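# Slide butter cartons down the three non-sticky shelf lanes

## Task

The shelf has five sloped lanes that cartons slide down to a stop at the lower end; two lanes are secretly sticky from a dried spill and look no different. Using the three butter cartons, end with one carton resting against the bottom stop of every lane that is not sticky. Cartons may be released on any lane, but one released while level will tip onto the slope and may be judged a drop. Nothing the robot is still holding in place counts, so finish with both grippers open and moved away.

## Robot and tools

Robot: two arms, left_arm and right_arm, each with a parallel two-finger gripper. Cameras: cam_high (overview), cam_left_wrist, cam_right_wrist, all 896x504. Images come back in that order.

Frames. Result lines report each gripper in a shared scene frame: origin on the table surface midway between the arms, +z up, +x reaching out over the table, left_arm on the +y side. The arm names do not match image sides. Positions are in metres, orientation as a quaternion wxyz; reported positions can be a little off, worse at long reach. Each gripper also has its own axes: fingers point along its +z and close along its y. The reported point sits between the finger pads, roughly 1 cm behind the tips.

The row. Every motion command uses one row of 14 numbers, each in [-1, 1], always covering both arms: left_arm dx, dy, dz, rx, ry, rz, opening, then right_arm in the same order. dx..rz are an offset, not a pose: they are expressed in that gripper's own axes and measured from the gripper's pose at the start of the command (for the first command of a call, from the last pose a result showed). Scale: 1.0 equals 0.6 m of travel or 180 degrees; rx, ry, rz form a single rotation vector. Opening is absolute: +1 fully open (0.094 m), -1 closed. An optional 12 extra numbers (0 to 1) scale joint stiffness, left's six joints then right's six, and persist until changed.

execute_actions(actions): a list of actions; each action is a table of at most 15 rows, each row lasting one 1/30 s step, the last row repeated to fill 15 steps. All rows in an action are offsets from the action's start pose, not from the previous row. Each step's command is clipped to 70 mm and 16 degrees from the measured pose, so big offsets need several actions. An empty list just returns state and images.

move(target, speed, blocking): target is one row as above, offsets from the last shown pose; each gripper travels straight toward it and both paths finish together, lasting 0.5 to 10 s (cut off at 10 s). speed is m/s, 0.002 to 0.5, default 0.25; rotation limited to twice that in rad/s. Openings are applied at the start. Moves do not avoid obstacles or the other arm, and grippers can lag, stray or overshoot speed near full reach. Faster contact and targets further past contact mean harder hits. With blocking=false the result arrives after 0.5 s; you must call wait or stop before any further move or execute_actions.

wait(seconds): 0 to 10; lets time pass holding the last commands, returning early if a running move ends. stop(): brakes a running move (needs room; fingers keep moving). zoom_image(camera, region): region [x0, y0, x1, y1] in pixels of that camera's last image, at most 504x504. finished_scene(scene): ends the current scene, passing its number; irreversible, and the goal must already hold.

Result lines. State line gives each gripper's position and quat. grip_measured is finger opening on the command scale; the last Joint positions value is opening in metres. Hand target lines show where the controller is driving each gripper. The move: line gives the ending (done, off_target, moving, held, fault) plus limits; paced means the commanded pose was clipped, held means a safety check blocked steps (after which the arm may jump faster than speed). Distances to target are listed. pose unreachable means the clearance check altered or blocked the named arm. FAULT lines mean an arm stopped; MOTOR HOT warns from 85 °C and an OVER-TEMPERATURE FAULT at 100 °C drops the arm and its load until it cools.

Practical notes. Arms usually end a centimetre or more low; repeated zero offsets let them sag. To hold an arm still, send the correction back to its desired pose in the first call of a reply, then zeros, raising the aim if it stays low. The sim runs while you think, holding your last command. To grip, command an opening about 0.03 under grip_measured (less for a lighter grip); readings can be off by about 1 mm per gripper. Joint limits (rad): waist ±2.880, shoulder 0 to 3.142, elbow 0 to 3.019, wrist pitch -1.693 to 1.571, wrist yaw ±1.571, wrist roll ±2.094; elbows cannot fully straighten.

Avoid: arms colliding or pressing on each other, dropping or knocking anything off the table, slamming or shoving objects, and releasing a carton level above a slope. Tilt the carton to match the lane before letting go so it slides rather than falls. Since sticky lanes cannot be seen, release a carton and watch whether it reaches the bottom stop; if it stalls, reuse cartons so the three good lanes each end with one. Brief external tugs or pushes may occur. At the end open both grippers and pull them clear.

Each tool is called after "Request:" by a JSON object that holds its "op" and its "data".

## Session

Request:
{"op": "execute_actions", "data": {"actions": []}}

Scene clock: 0.00 s.
left_arm: end_effector_position=(+0.5546, +0.3959, +0.2352) grip_measured=+1.000 end_effector_quat_wxyz=(+0.030, +0.474, +0.878, +0.063) | right_arm: end_effector_position=(-0.1407, -0.5482, +0.3267) grip_measured=+1.000 end_effector_quat_wxyz=(+0.594, +0.756, +0.233, -0.148)
Joint positions: left_arm=[ 0.077  1.622  1.553 -1.374 -0.059  1.186  0.094] | right_arm=[-2.282  0.498  0.556 -0.379 -0.647  0.83   0.094]
Joint velocities: left_arm=[-0.005 -0.005  0.012  0.007  0.007 -0.066  0.   ] | right_arm=[-0.005 -0.005  0.007 -0.002 -0.066 -0.066  0.   ]
Motor temperatures (°C, as the motors report them): left_arm=[24 28 28 26 27 26] | right_arm=[27 24 27 27 25 23]
Hand target (left_arm): +0.561, +0.397, +0.239; +0.035, +0.474, +0.877, +0.067
Hand target (right_arm): -0.141, -0.549, +0.345; +0.602, +0.746, +0.236, -0.159
Joint stiffness scale: left_arm=[1. 1. 1. 1. 1. 1.] | right_arm=[1. 1. 1. 1. 1. 1.]

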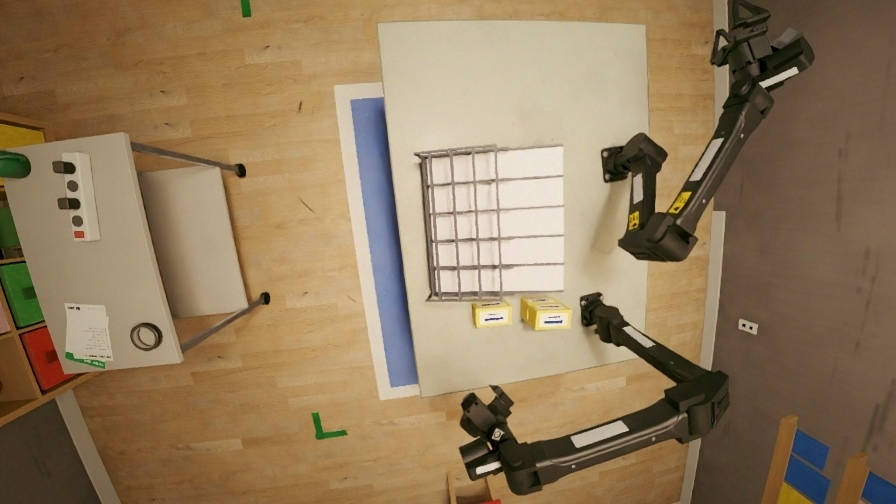

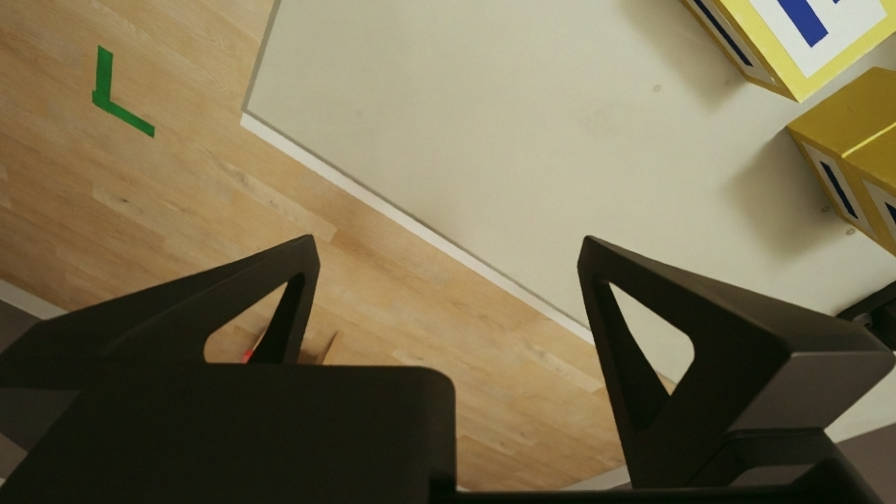

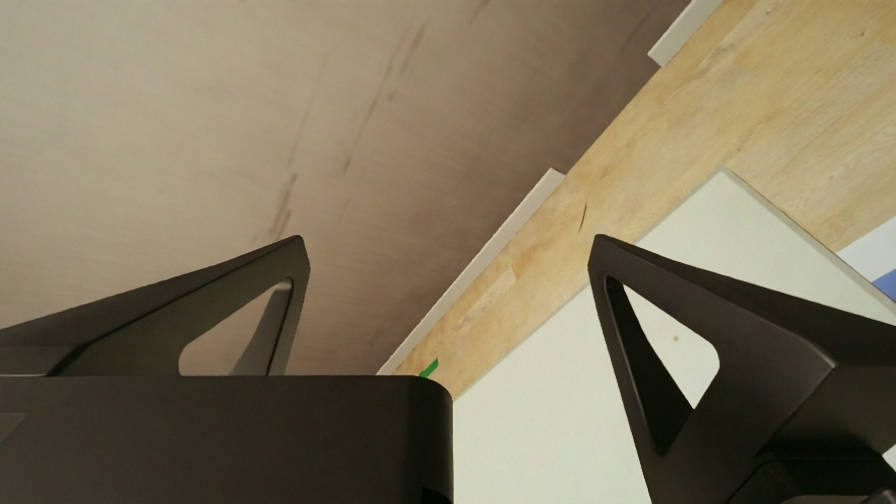

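Request:
{"op": "move", "data": {"target": [-0.059,-0.361,-0.076,-0.005,-0.065,-0.318,1,0.69,0.455,0.125,0,0,0,1], "speed": 0.35}}

Scene clock: 8.77 s.
left_arm: end_effector_position=(+0.3879, +0.2457, +0.2606) grip_measured=+1.000 end_effector_quat_wxyz=(+0.145, +0.006, +0.989, +0.001) | right_arm: end_effector_position=(+0.3447, -0.5971, +0.3025) grip_measured=+1.000 end_effector_quat_wxyz=(+0.581, +0.761, +0.244, -0.156)
Joint positions: left_arm=[-0.253  1.055  1.062 -1.29  -0.04  -0.12   0.094] | right_arm=[-0.55   1.353  1.014 -0.196  0.998  1.461  0.094]
Joint velocities: left_arm=[ 0.005  0.005 -0.007 -0.002 -0.007  0.007  0.   ] | right_arm=[-0.005 -0.005  0.017  0.012 -0.022 -0.037  0.   ]
Motor temperatures (°C, as the motors report them): left_arm=[24 28 30 26 27 26] | right_arm=[27 24 30 27 25 23]
Hand target (left_arm): +0.390, +0.243, +0.254; +0.147, -0.000, +0.989, +0.000
Hand target (right_arm): +0.353, -0.600, +0.328; +0.594, +0.759, +0.228, -0.141
Off the commanded pose (left_arm): 0.011 m, 1 deg.
Off the commanded pose (right_arm): 0.028 m, 2 deg.
Joint stiffness scale: left_arm=[1. 1. 1. 1. 1. 1.] | right_arm=[1. 1. 1. 1. 1. 1.]
move: off_target (left_arm, right_arm)

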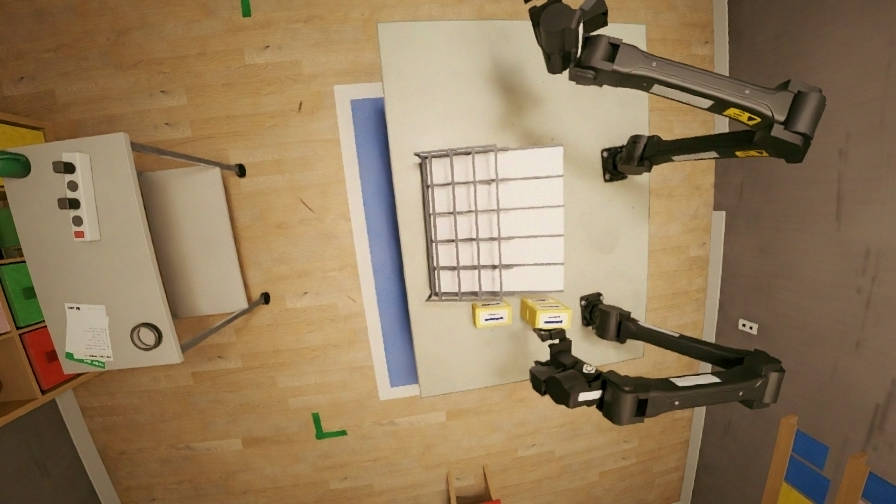

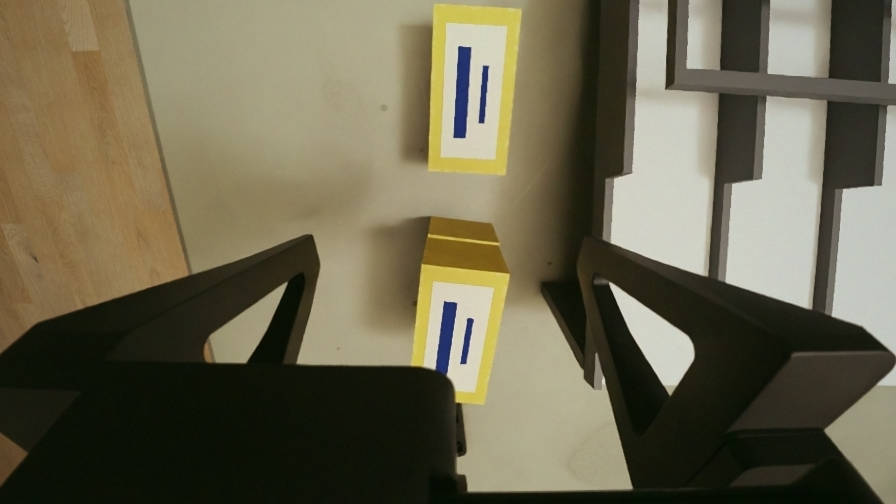

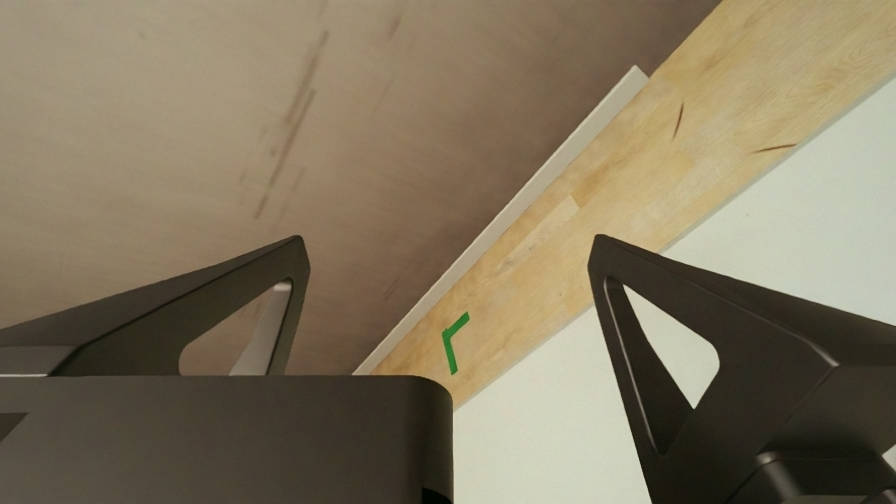

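Request:
{"op": "move", "data": {"target": [0.232,-0.023,0.06,0,0,0.02,1,0,0,0,0,0,0,1]}}

Scene clock: 13.83 s.
left_arm: end_effector_position=(+0.2657, +0.2337, +0.1937) grip_measured=+1.000 end_effector_quat_wxyz=(+0.151, +0.042, +0.988, +0.004) | right_arm: end_effector_position=(+0.3447, -0.5971, +0.3025) grip_measured=+1.000 end_effector_quat_wxyz=(+0.581, +0.761, +0.243, -0.156)
Joint positions: left_arm=[-0.412  0.695  0.704 -1.288 -0.084 -0.2    0.094] | right_arm=[-0.55   1.353  1.014 -0.196  0.998  1.461  0.094]
Joint velocities: left_arm=[-0.005  0.005 -0.012  0.007  0.007 -0.081  0.   ] | right_arm=[ 0.015 -0.005  0.007  0.007  0.022  0.022  0.   ]
Motor temperatures (°C, as the motors report them): left_arm=[24 28 31 26 27 26] | right_arm=[27 24 32 27 25 23]
Hand target (left_arm): +0.263, +0.233, +0.189; +0.145, +0.037, +0.989, +0.005
Hand target (right_arm): +0.345, -0.597, +0.303; +0.581, +0.761, +0.244, -0.156
Off the commanded pose (left_arm): 0.008 m, 1 deg.
Off the commanded pose (right_arm): 0.000 m, 0 deg.
Joint stiffness scale: left_arm=[1. 1. 1. 1. 1. 1.] | right_arm=[1. 1. 1. 1. 1. 1.]
move: done

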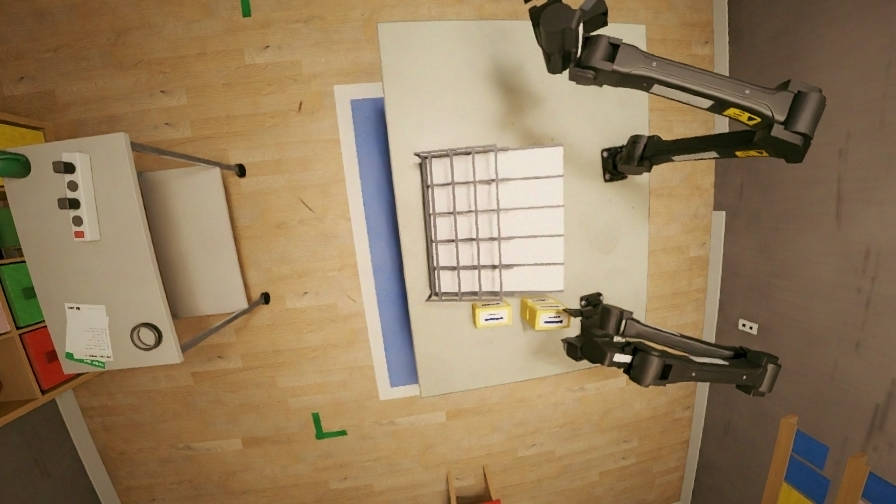

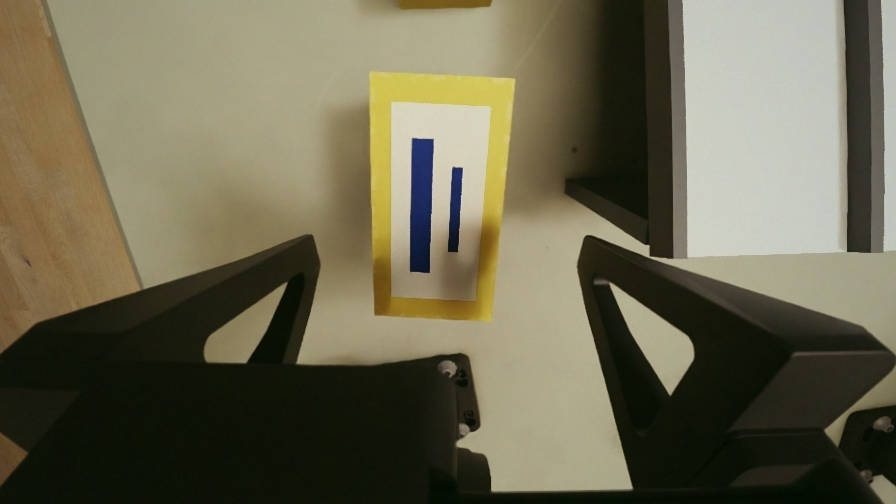

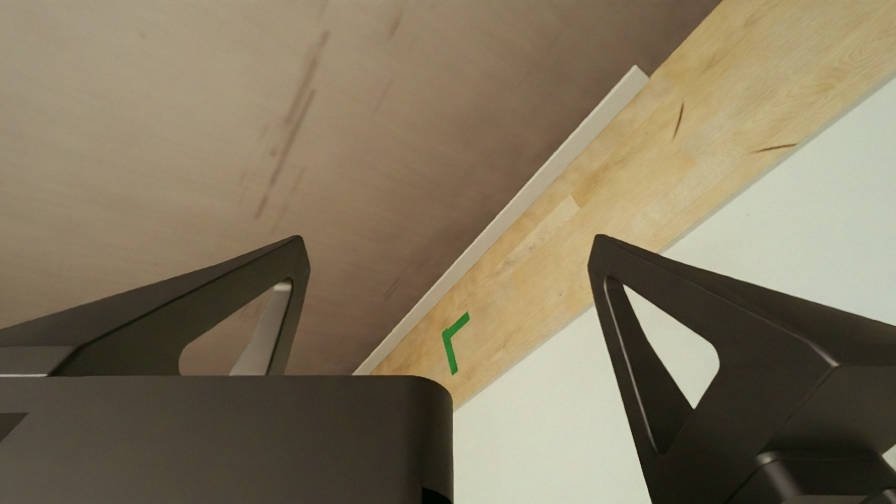

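Request:
{"op": "move", "data": {"target": [0.03,0.007,0.165,0,0,0.01,1,0,0,0,0,0,0,1], "speed": 0.1}}

Request:
{"op": "move", "data": {"target": [0,0,0,0,0,0,0.30,0,0,0,0,0,0,1]}}

Request:
{"op": "move", "data": {"target": [-0.137,0,-0.28,0,0,0,0.30,0,0,0,0,0,0,1], "speed": 0.2}}

Scene clock: 18.57 s.
left_arm: end_effector_position=(+0.2761, +0.2368, +0.0983) grip_measured=+1.000 end_effector_quat_wxyz=(+0.149, +0.054, +0.987, +0.006) | right_arm: end_effector_position=(+0.3447, -0.5971, +0.3025) grip_measured=+1.000 end_effector_quat_wxyz=(+0.581, +0.761, +0.243, -0.156)
Joint positions: left_arm=[-0.38   0.784  0.485 -0.982 -0.074 -0.145  0.094] | right_arm=[-0.55   1.353  1.014 -0.196  0.998  1.461  0.094]
Joint velocities: left_arm=[-0.015 -0.015 -0.012  0.002  0.007  0.051  0.   ] | right_arm=[ 0.005 -0.005 -0.002  0.007  0.022  0.022  0.   ]
Motor temperatures (°C, as the motors report them): left_arm=[24 28 31 26 27 26] | right_arm=[27 25 32 27 25 23]
Hand target (left_arm): +0.278, +0.239, +0.094; +0.151, +0.058, +0.987, +0.007
Hand target (right_arm): +0.345, -0.597, +0.303; +0.581, +0.761, +0.243, -0.156
Off the commanded pose (left_arm): 0.005 m, 0 deg.
Off the commanded pose (right_arm): 0.000 m, 0 deg.
Joint stiffness scale: left_arm=[1. 1. 1. 1. 1. 1.] | right_arm=[1. 1. 1. 1. 1. 1.]
move: done

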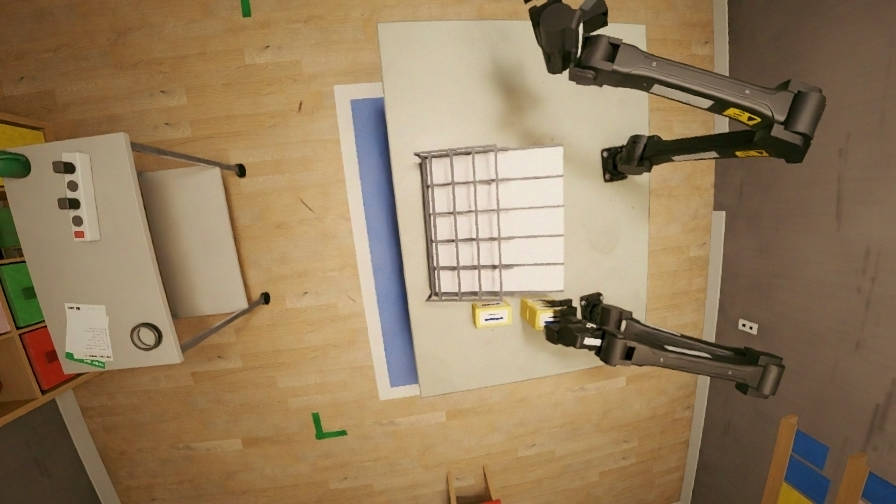

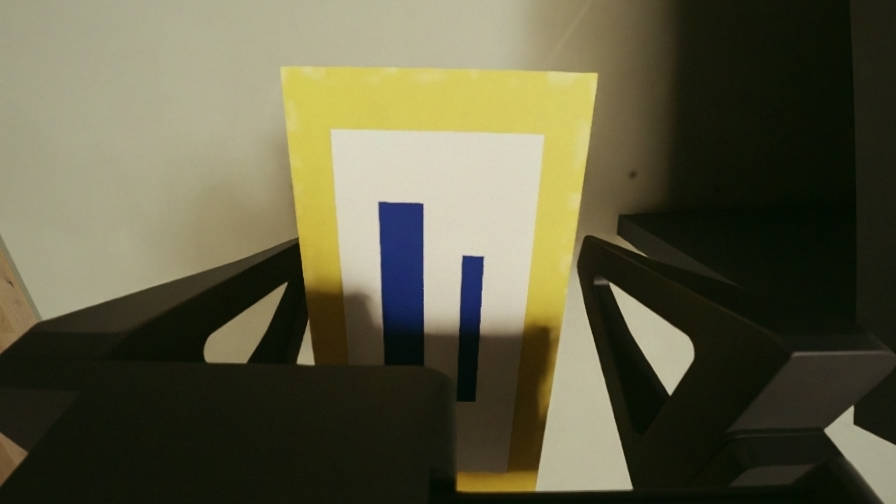

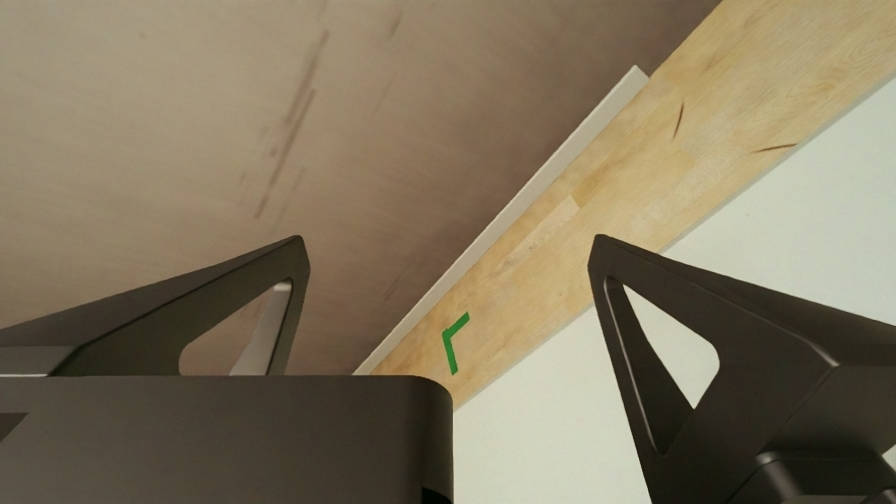

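Scene clock: 19.07 s.
left_arm: end_effector_position=(+0.2763, +0.2374, +0.0983) grip_measured=+0.337 end_effector_quat_wxyz=(+0.149, +0.054, +0.987, +0.008) | right_arm: end_effector_position=(+0.3447, -0.5971, +0.3025) grip_measured=+1.000 end_effector_quat_wxyz=(+0.581, +0.761, +0.243, -0.156)
Joint positions: left_arm=[-0.38   0.784  0.485 -0.982 -0.077 -0.144  0.063] | right_arm=[-0.55   1.353  1.014 -0.196  0.998  1.461  0.094]
Joint velocities: left_arm=[-0.015 -0.005  0.002  0.007  0.007 -0.051  0.   ] | right_arm=[ 0.005 -0.005 -0.012  0.007  0.095  0.037  0.   ]
Motor temperatures (°C, as the motors report them): left_arm=[24 28 31 26 27 26] | right_arm=[27 25 32 27 25 23]
Hand target (left_arm): +0.276, +0.237, +0.098; +0.149, +0.054, +0.987, +0.007
Hand target (right_arm): +0.345, -0.597, +0.303; +0.581, +0.761, +0.243, -0.156
Off the commanded pose (left_arm): 0.001 m, 0 deg.
Off the commanded pose (right_arm): 0.000 m, 0 deg.
Joint stiffness scale: left_arm=[1. 1. 1. 1. 1. 1.] | right_arm=[1. 1. 1. 1. 1. 1.]
move: done

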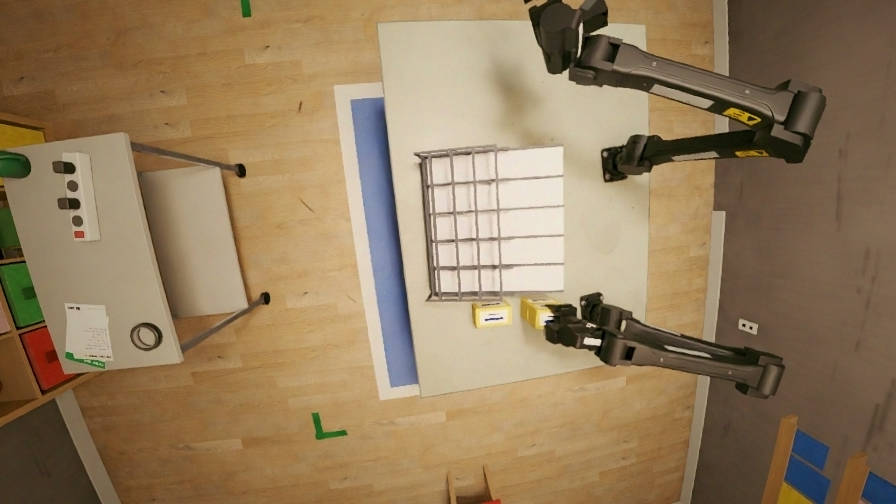

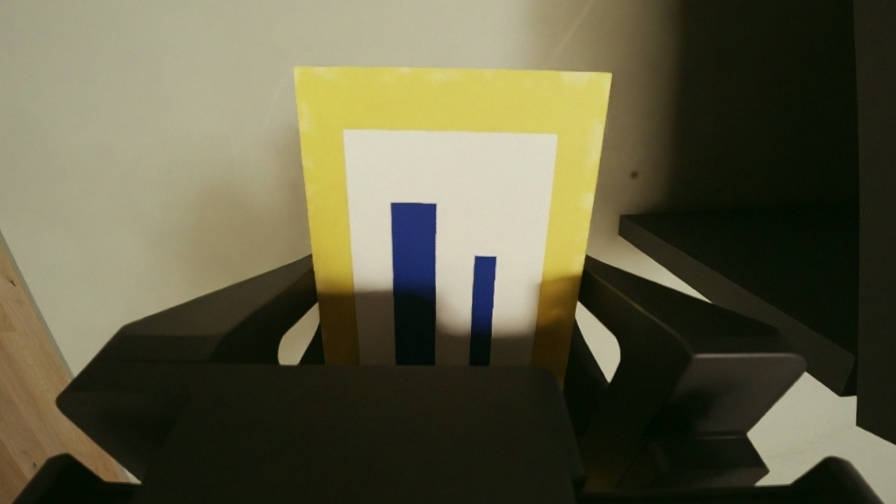

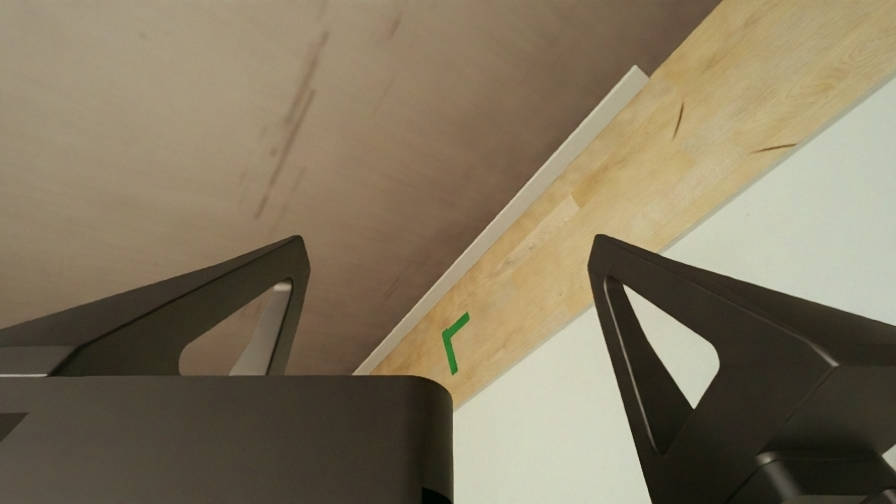

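Scene clock: 20.40 s.
left_arm: end_effector_position=(+0.2957, +0.2321, +0.2509) grip_measured=+0.337 end_effector_quat_wxyz=(+0.122, +0.056, +0.991, +0.014) | right_arm: end_effector_position=(+0.3447, -0.5971, +0.3025) grip_measured=+1.000 end_effector_quat_wxyz=(+0.581, +0.761, +0.243, -0.156)
Joint positions: left_arm=[-0.38   0.839  0.923 -1.421 -0.077 -0.144  0.063] | right_arm=[-0.55   1.353  1.014 -0.196  0.998  1.461  0.094]
Joint velocities: left_arm=[-0.005  0.015 -0.007 -0.007 -0.007  0.022 -0.001] | right_arm=[-0.005  0.005 -0.002  0.017 -0.037  0.037  0.   ]
Motor temperatures (°C, as the motors report them): left_arm=[24 28 32 26 27 26] | right_arm=[27 25 32 27 25 23]
Hand target (left_arm): +0.305, +0.229, +0.282; +0.149, +0.054, +0.987, +0.008
Hand target (right_arm): +0.345, -0.597, +0.303; +0.581, +0.761, +0.243, -0.156
Off the commanded pose (left_arm): 0.033 m, 3 deg.
Off the commanded pose (right_arm): 0.000 m, 0 deg.
Joint stiffness scale: left_arm=[1. 1. 1. 1. 1. 1.] | right_arm=[1. 1. 1. 1. 1. 1.]
move: off_target (left_arm)

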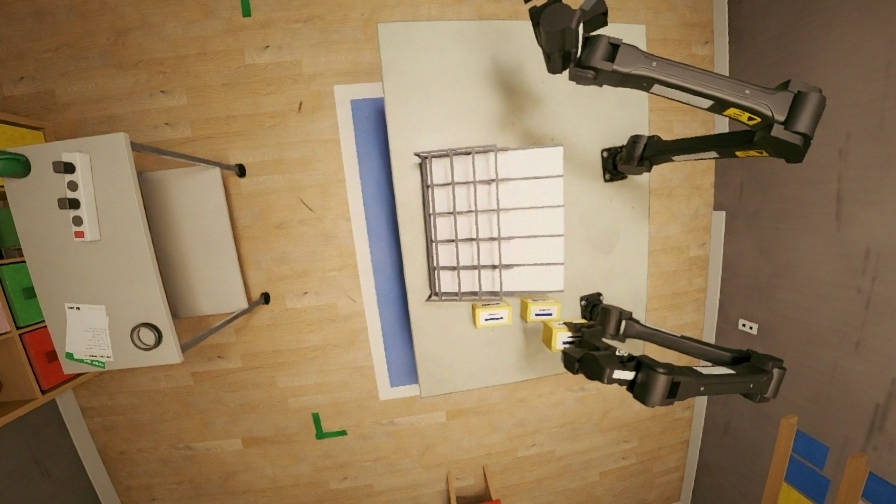

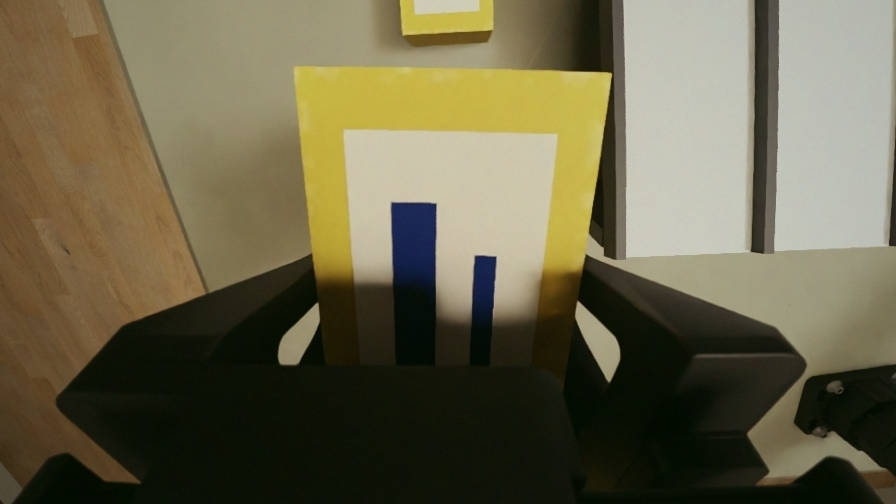

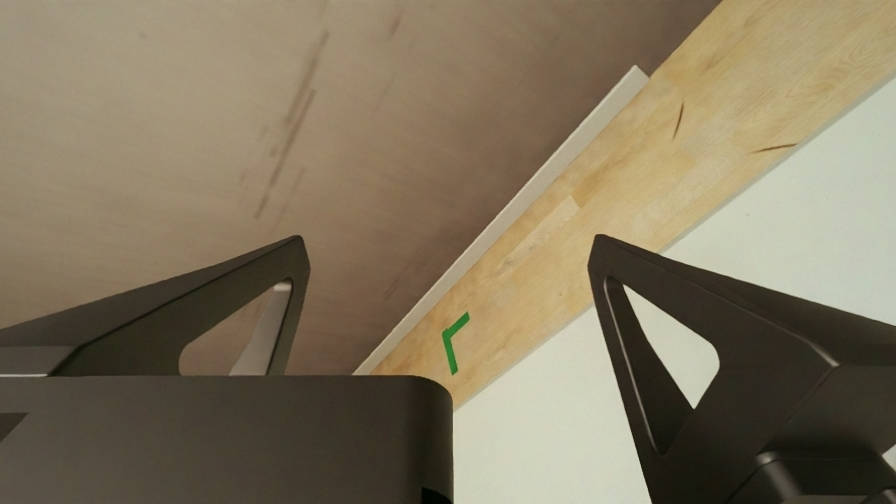

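Request:
{"op": "execute_actions", "data": {"actions": []}}

Scene clock: 29.97 s.
left_arm: end_effector_position=(+0.2958, +0.2320, +0.2505) grip_measured=+0.337 end_effector_quat_wxyz=(+0.121, +0.056, +0.991, +0.014) | right_arm: end_effector_position=(+0.3447, -0.5971, +0.3025) grip_measured=+1.000 end_effector_quat_wxyz=(+0.581, +0.761, +0.243, -0.156)
Joint positions: left_arm=[-0.38   0.841  0.923 -1.422 -0.077 -0.144  0.063] | right_arm=[-0.55   1.353  1.014 -0.196  0.998  1.461  0.094]
Joint velocities: left_arm=[ 0.015  0.005 -0.007 -0.007  0.051  0.037  0.   ] | right_arm=[-0.015  0.005 -0.002  0.012 -0.051 -0.007  0.   ]
Motor temperatures (°C, as the motors report them): left_arm=[24 28 36 26 27 26] | right_arm=[27 25 32 27 25 23]
Hand target (left_arm): +0.305, +0.229, +0.282; +0.150, +0.054, +0.987, +0.008
Hand target (right_arm): +0.345, -0.597, +0.303; +0.581, +0.761, +0.243, -0.156
Off the commanded pose (left_arm): 0.034 m, 3 deg.
Off the commanded pose (right_arm): 0.000 m, 0 deg.
Joint stiffness scale: left_arm=[1. 1. 1. 1. 1. 1.] | right_arm=[1. 1. 1. 1. 1. 1.]

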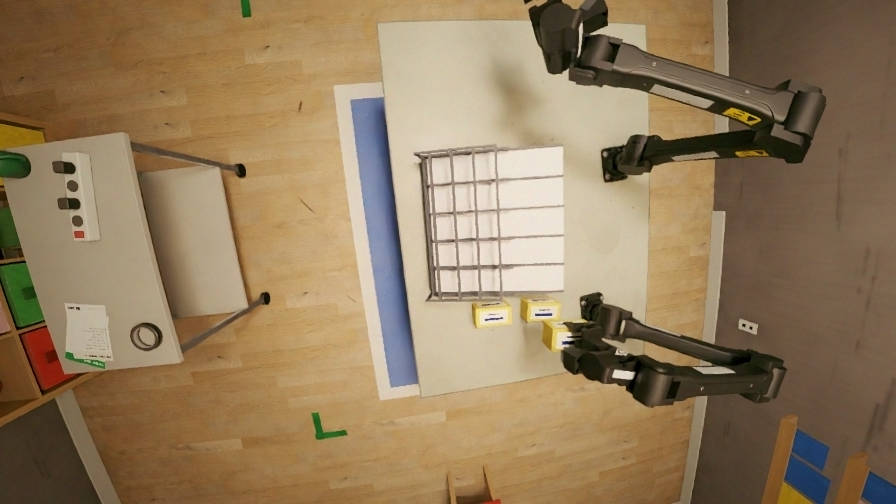

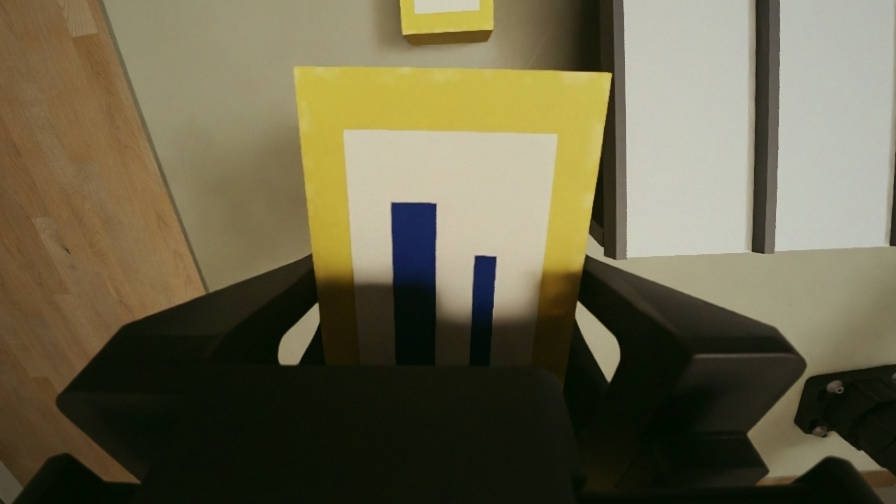

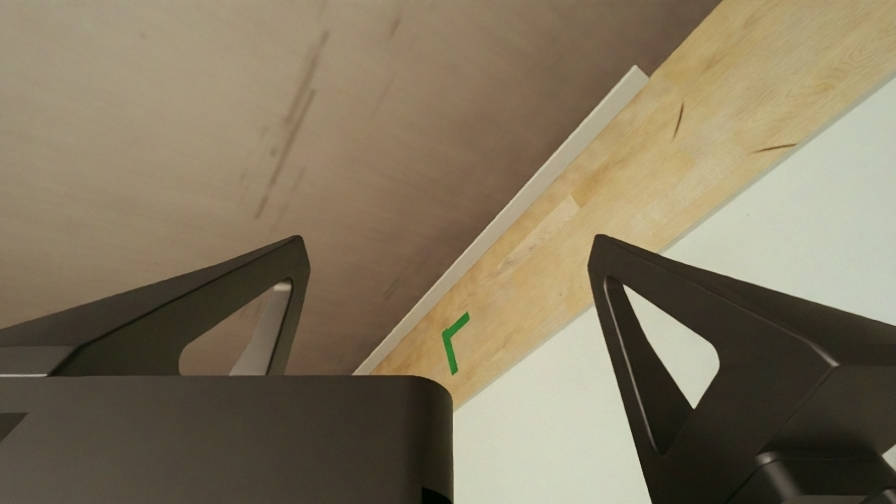

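Request:
{"op": "move", "data": {"target": [-0.078,-0.22,-0.042,0.009,0.087,0,0.3,0,0,0,0,0,0,1], "speed": 0.15}}

Scene clock: 36.10 s.
left_arm: end_effector_position=(+0.3109, +0.1028, +0.2474) grip_measured=+0.337 end_effector_quat_wxyz=(-0.044, +0.062, +0.997, +0.022) | right_arm: end_effector_position=(+0.3447, -0.5971, +0.3025) grip_measured=+1.000 end_effector_quat_wxyz=(+0.581, +0.761, +0.243, -0.156)
Joint positions: left_arm=[-0.715  1.248  1.198 -1.618  0.007 -0.476  0.063] | right_arm=[-0.55   1.353  1.014 -0.196  0.998  1.461  0.094]
Joint velocities: left_arm=[ 0.015 -0.005  0.007  0.007  0.051  0.022  0.001] | right_arm=[-0.005 -0.005  0.002 -0.007  0.007  0.051  0.   ]
Motor temperatures (°C, as the motors report them): left_arm=[24 28 37 26 27 26] | right_arm=[27 25 32 27 25 23]
Hand target (left_arm): +0.320, +0.094, +0.278; -0.016, +0.056, +0.998, +0.005
Hand target (right_arm): +0.345, -0.597, +0.303; +0.581, +0.761, +0.243, -0.156
Off the commanded pose (left_arm): 0.036 m, 4 deg.
Off the commanded pose (right_arm): 0.000 m, 0 deg.
Joint stiffness scale: left_arm=[1. 1. 1. 1. 1. 1.] | right_arm=[1. 1. 1. 1. 1. 1.]
move: off_target (left_arm)

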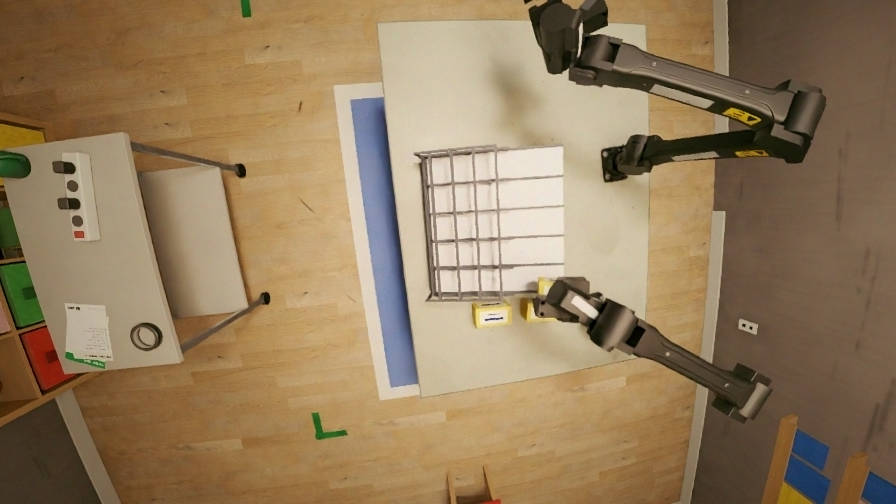

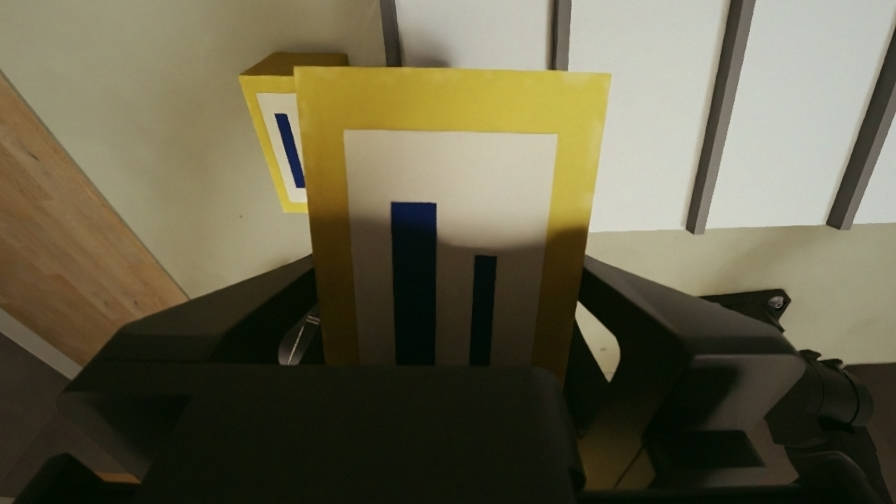

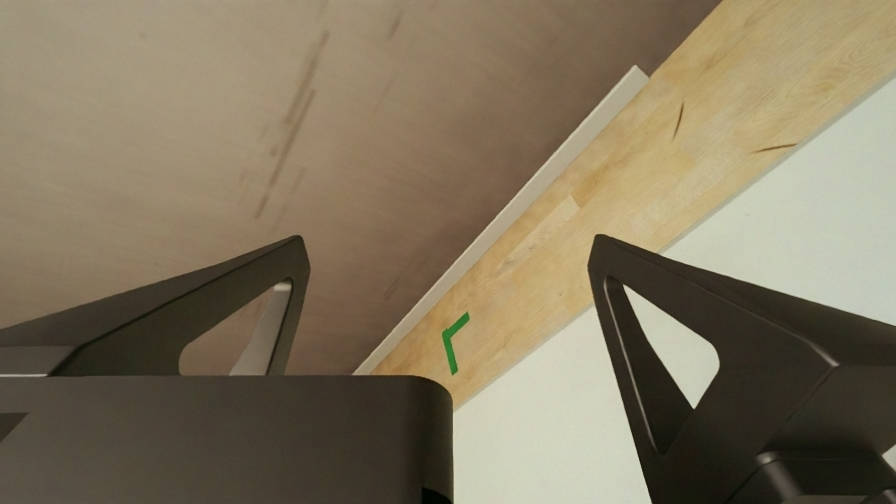

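Request:
{"op": "move", "data": {"target": [-0.07,-0.025,0.04,0.014,-0.03,0,0.3,0,0,0,0,0,0,1], "speed": 0.1}}

Scene clock: 40.33 s.
left_arm: end_effector_position=(+0.3424, +0.0825, +0.2161) grip_measured=+0.337 end_effector_quat_wxyz=(-0.009, +0.060, +0.998, +0.003) | right_arm: end_effector_position=(+0.3447, -0.5971, +0.3025) grip_measured=+1.000 end_effector_quat_wxyz=(+0.581, +0.761, +0.243, -0.156)
Joint positions: left_arm=[-0.713  1.303  1.167 -1.452  0.004 -0.478  0.063] | right_arm=[-0.55   1.353  1.014 -0.196  0.998  1.461  0.094]
Joint velocities: left_arm=[ 0.005 -0.015  0.002  0.002  0.007 -0.022 -0.   ] | right_arm=[-0.005 -0.005  0.007  0.002 -0.022 -0.051  0.   ]
Motor temperatures (°C, as the motors report them): left_arm=[24 28 38 26 27 26] | right_arm=[27 25 32 27 25 23]
Hand target (left_arm): +0.348, +0.084, +0.219; +0.002, +0.062, +0.998, -0.003
Hand target (right_arm): +0.345, -0.597, +0.303; +0.581, +0.761, +0.243, -0.156
Off the commanded pose (left_arm): 0.007 m, 1 deg.
Off the commanded pose (right_arm): 0.000 m, 0 deg.
Joint stiffness scale: left_arm=[1. 1. 1. 1. 1. 1.] | right_arm=[1. 1. 1. 1. 1. 1.]
move: done

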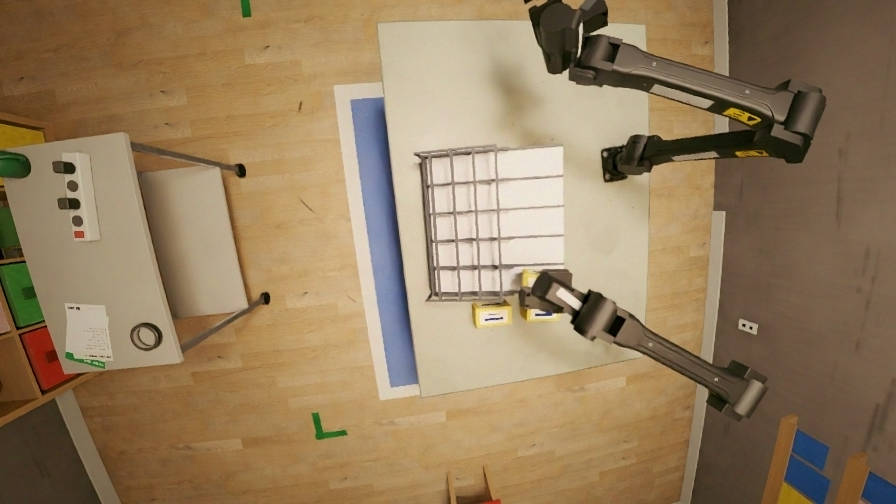

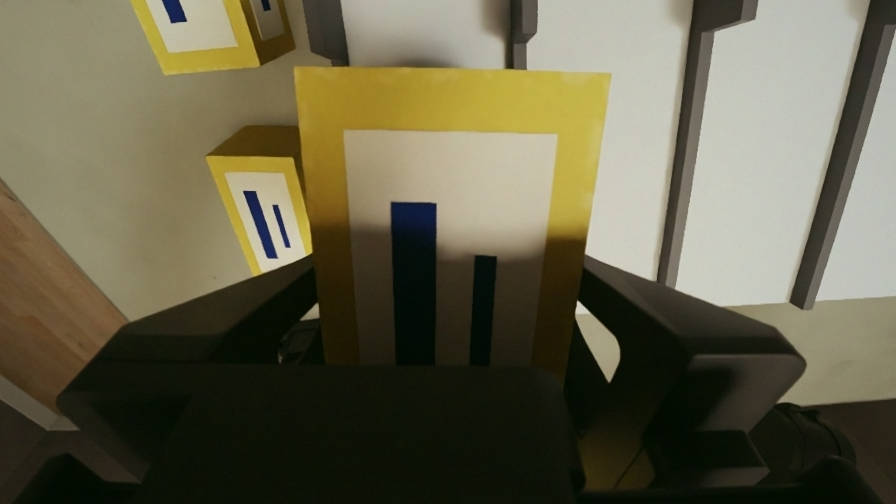

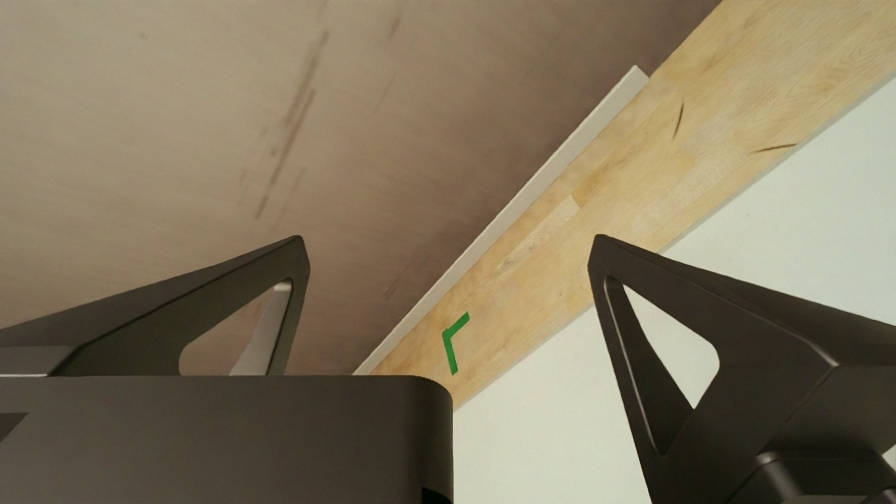

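Request:
{"op": "move", "data": {"target": [0.025,0.018,0.05,0.002,0.003,-0.01,0.3,0,0,0,0,0,0,1], "speed": 0.08}}

Scene clock: 44.67 s.
left_arm: end_effector_position=(+0.3229, +0.0944, +0.1777) grip_measured=+0.337 end_effector_quat_wxyz=(-0.031, +0.060, +0.998, +0.012) | right_arm: end_effector_position=(+0.3447, -0.5971, +0.3025) grip_measured=+1.000 end_effector_quat_wxyz=(+0.581, +0.761, +0.243, -0.156)
Joint positions: left_arm=[-0.713  1.294  1.055 -1.398  0.011 -0.479  0.063] | right_arm=[-0.55   1.353  1.014 -0.196  0.998  1.461  0.094]
Joint velocities: left_arm=[-0.024 -0.024 -0.012  0.002 -0.037 -0.007 -0.   ] | right_arm=[-0.005 -0.005 -0.007 -0.007  0.037 -0.095  0.   ]
Motor temperatures (°C, as the motors report them): left_arm=[24 28 36 26 27 26] | right_arm=[27 25 32 27 25 23]
Hand target (left_arm): +0.328, +0.095, +0.187; -0.014, +0.045, +0.999, -0.000
Hand target (right_arm): +0.345, -0.597, +0.303; +0.581, +0.761, +0.243, -0.156
Off the commanded pose (left_arm): 0.010 m, 3 deg.
Off the commanded pose (right_arm): 0.000 m, 0 deg.
Joint stiffness scale: left_arm=[1. 1. 1. 1. 1. 1.] | right_arm=[1. 1. 1. 1. 1. 1.]
move: off_target (left_arm)

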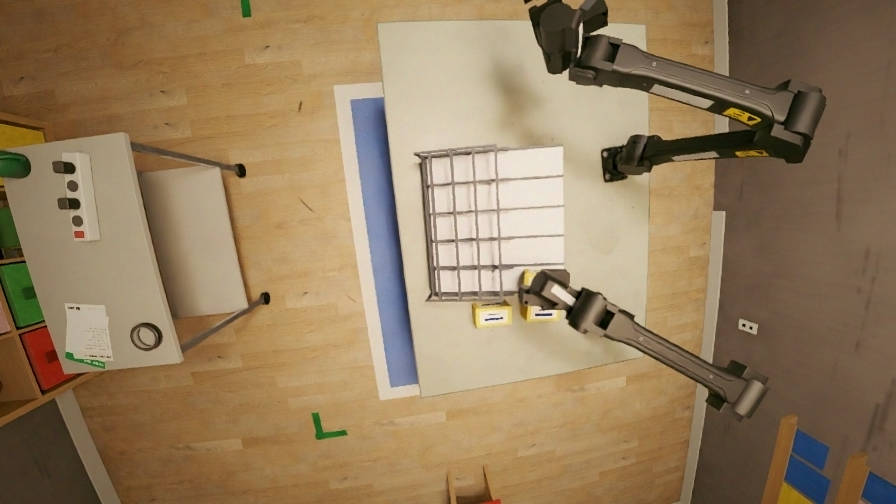

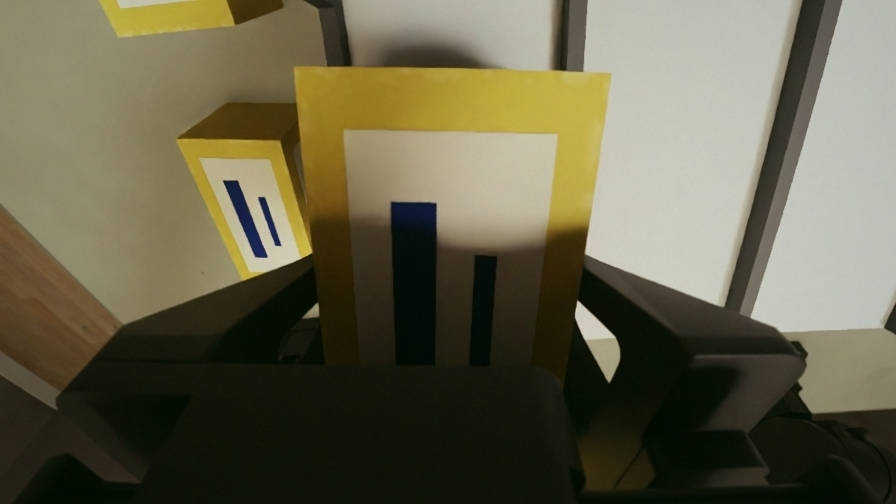

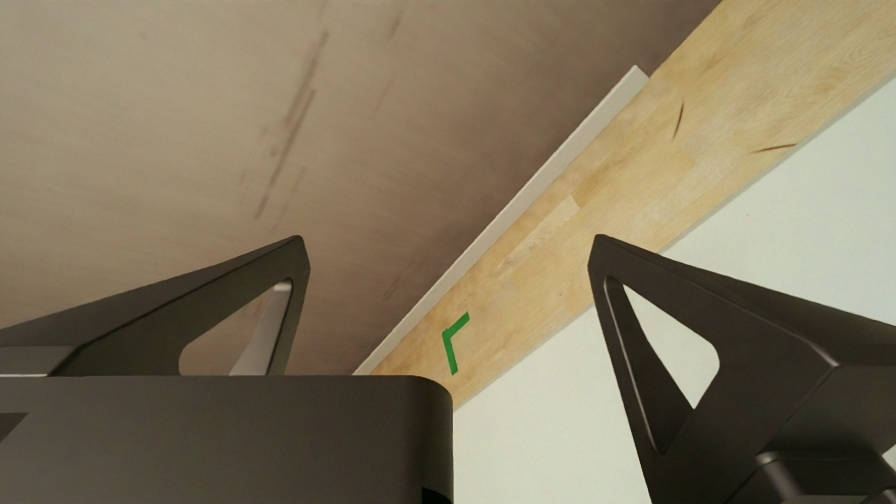

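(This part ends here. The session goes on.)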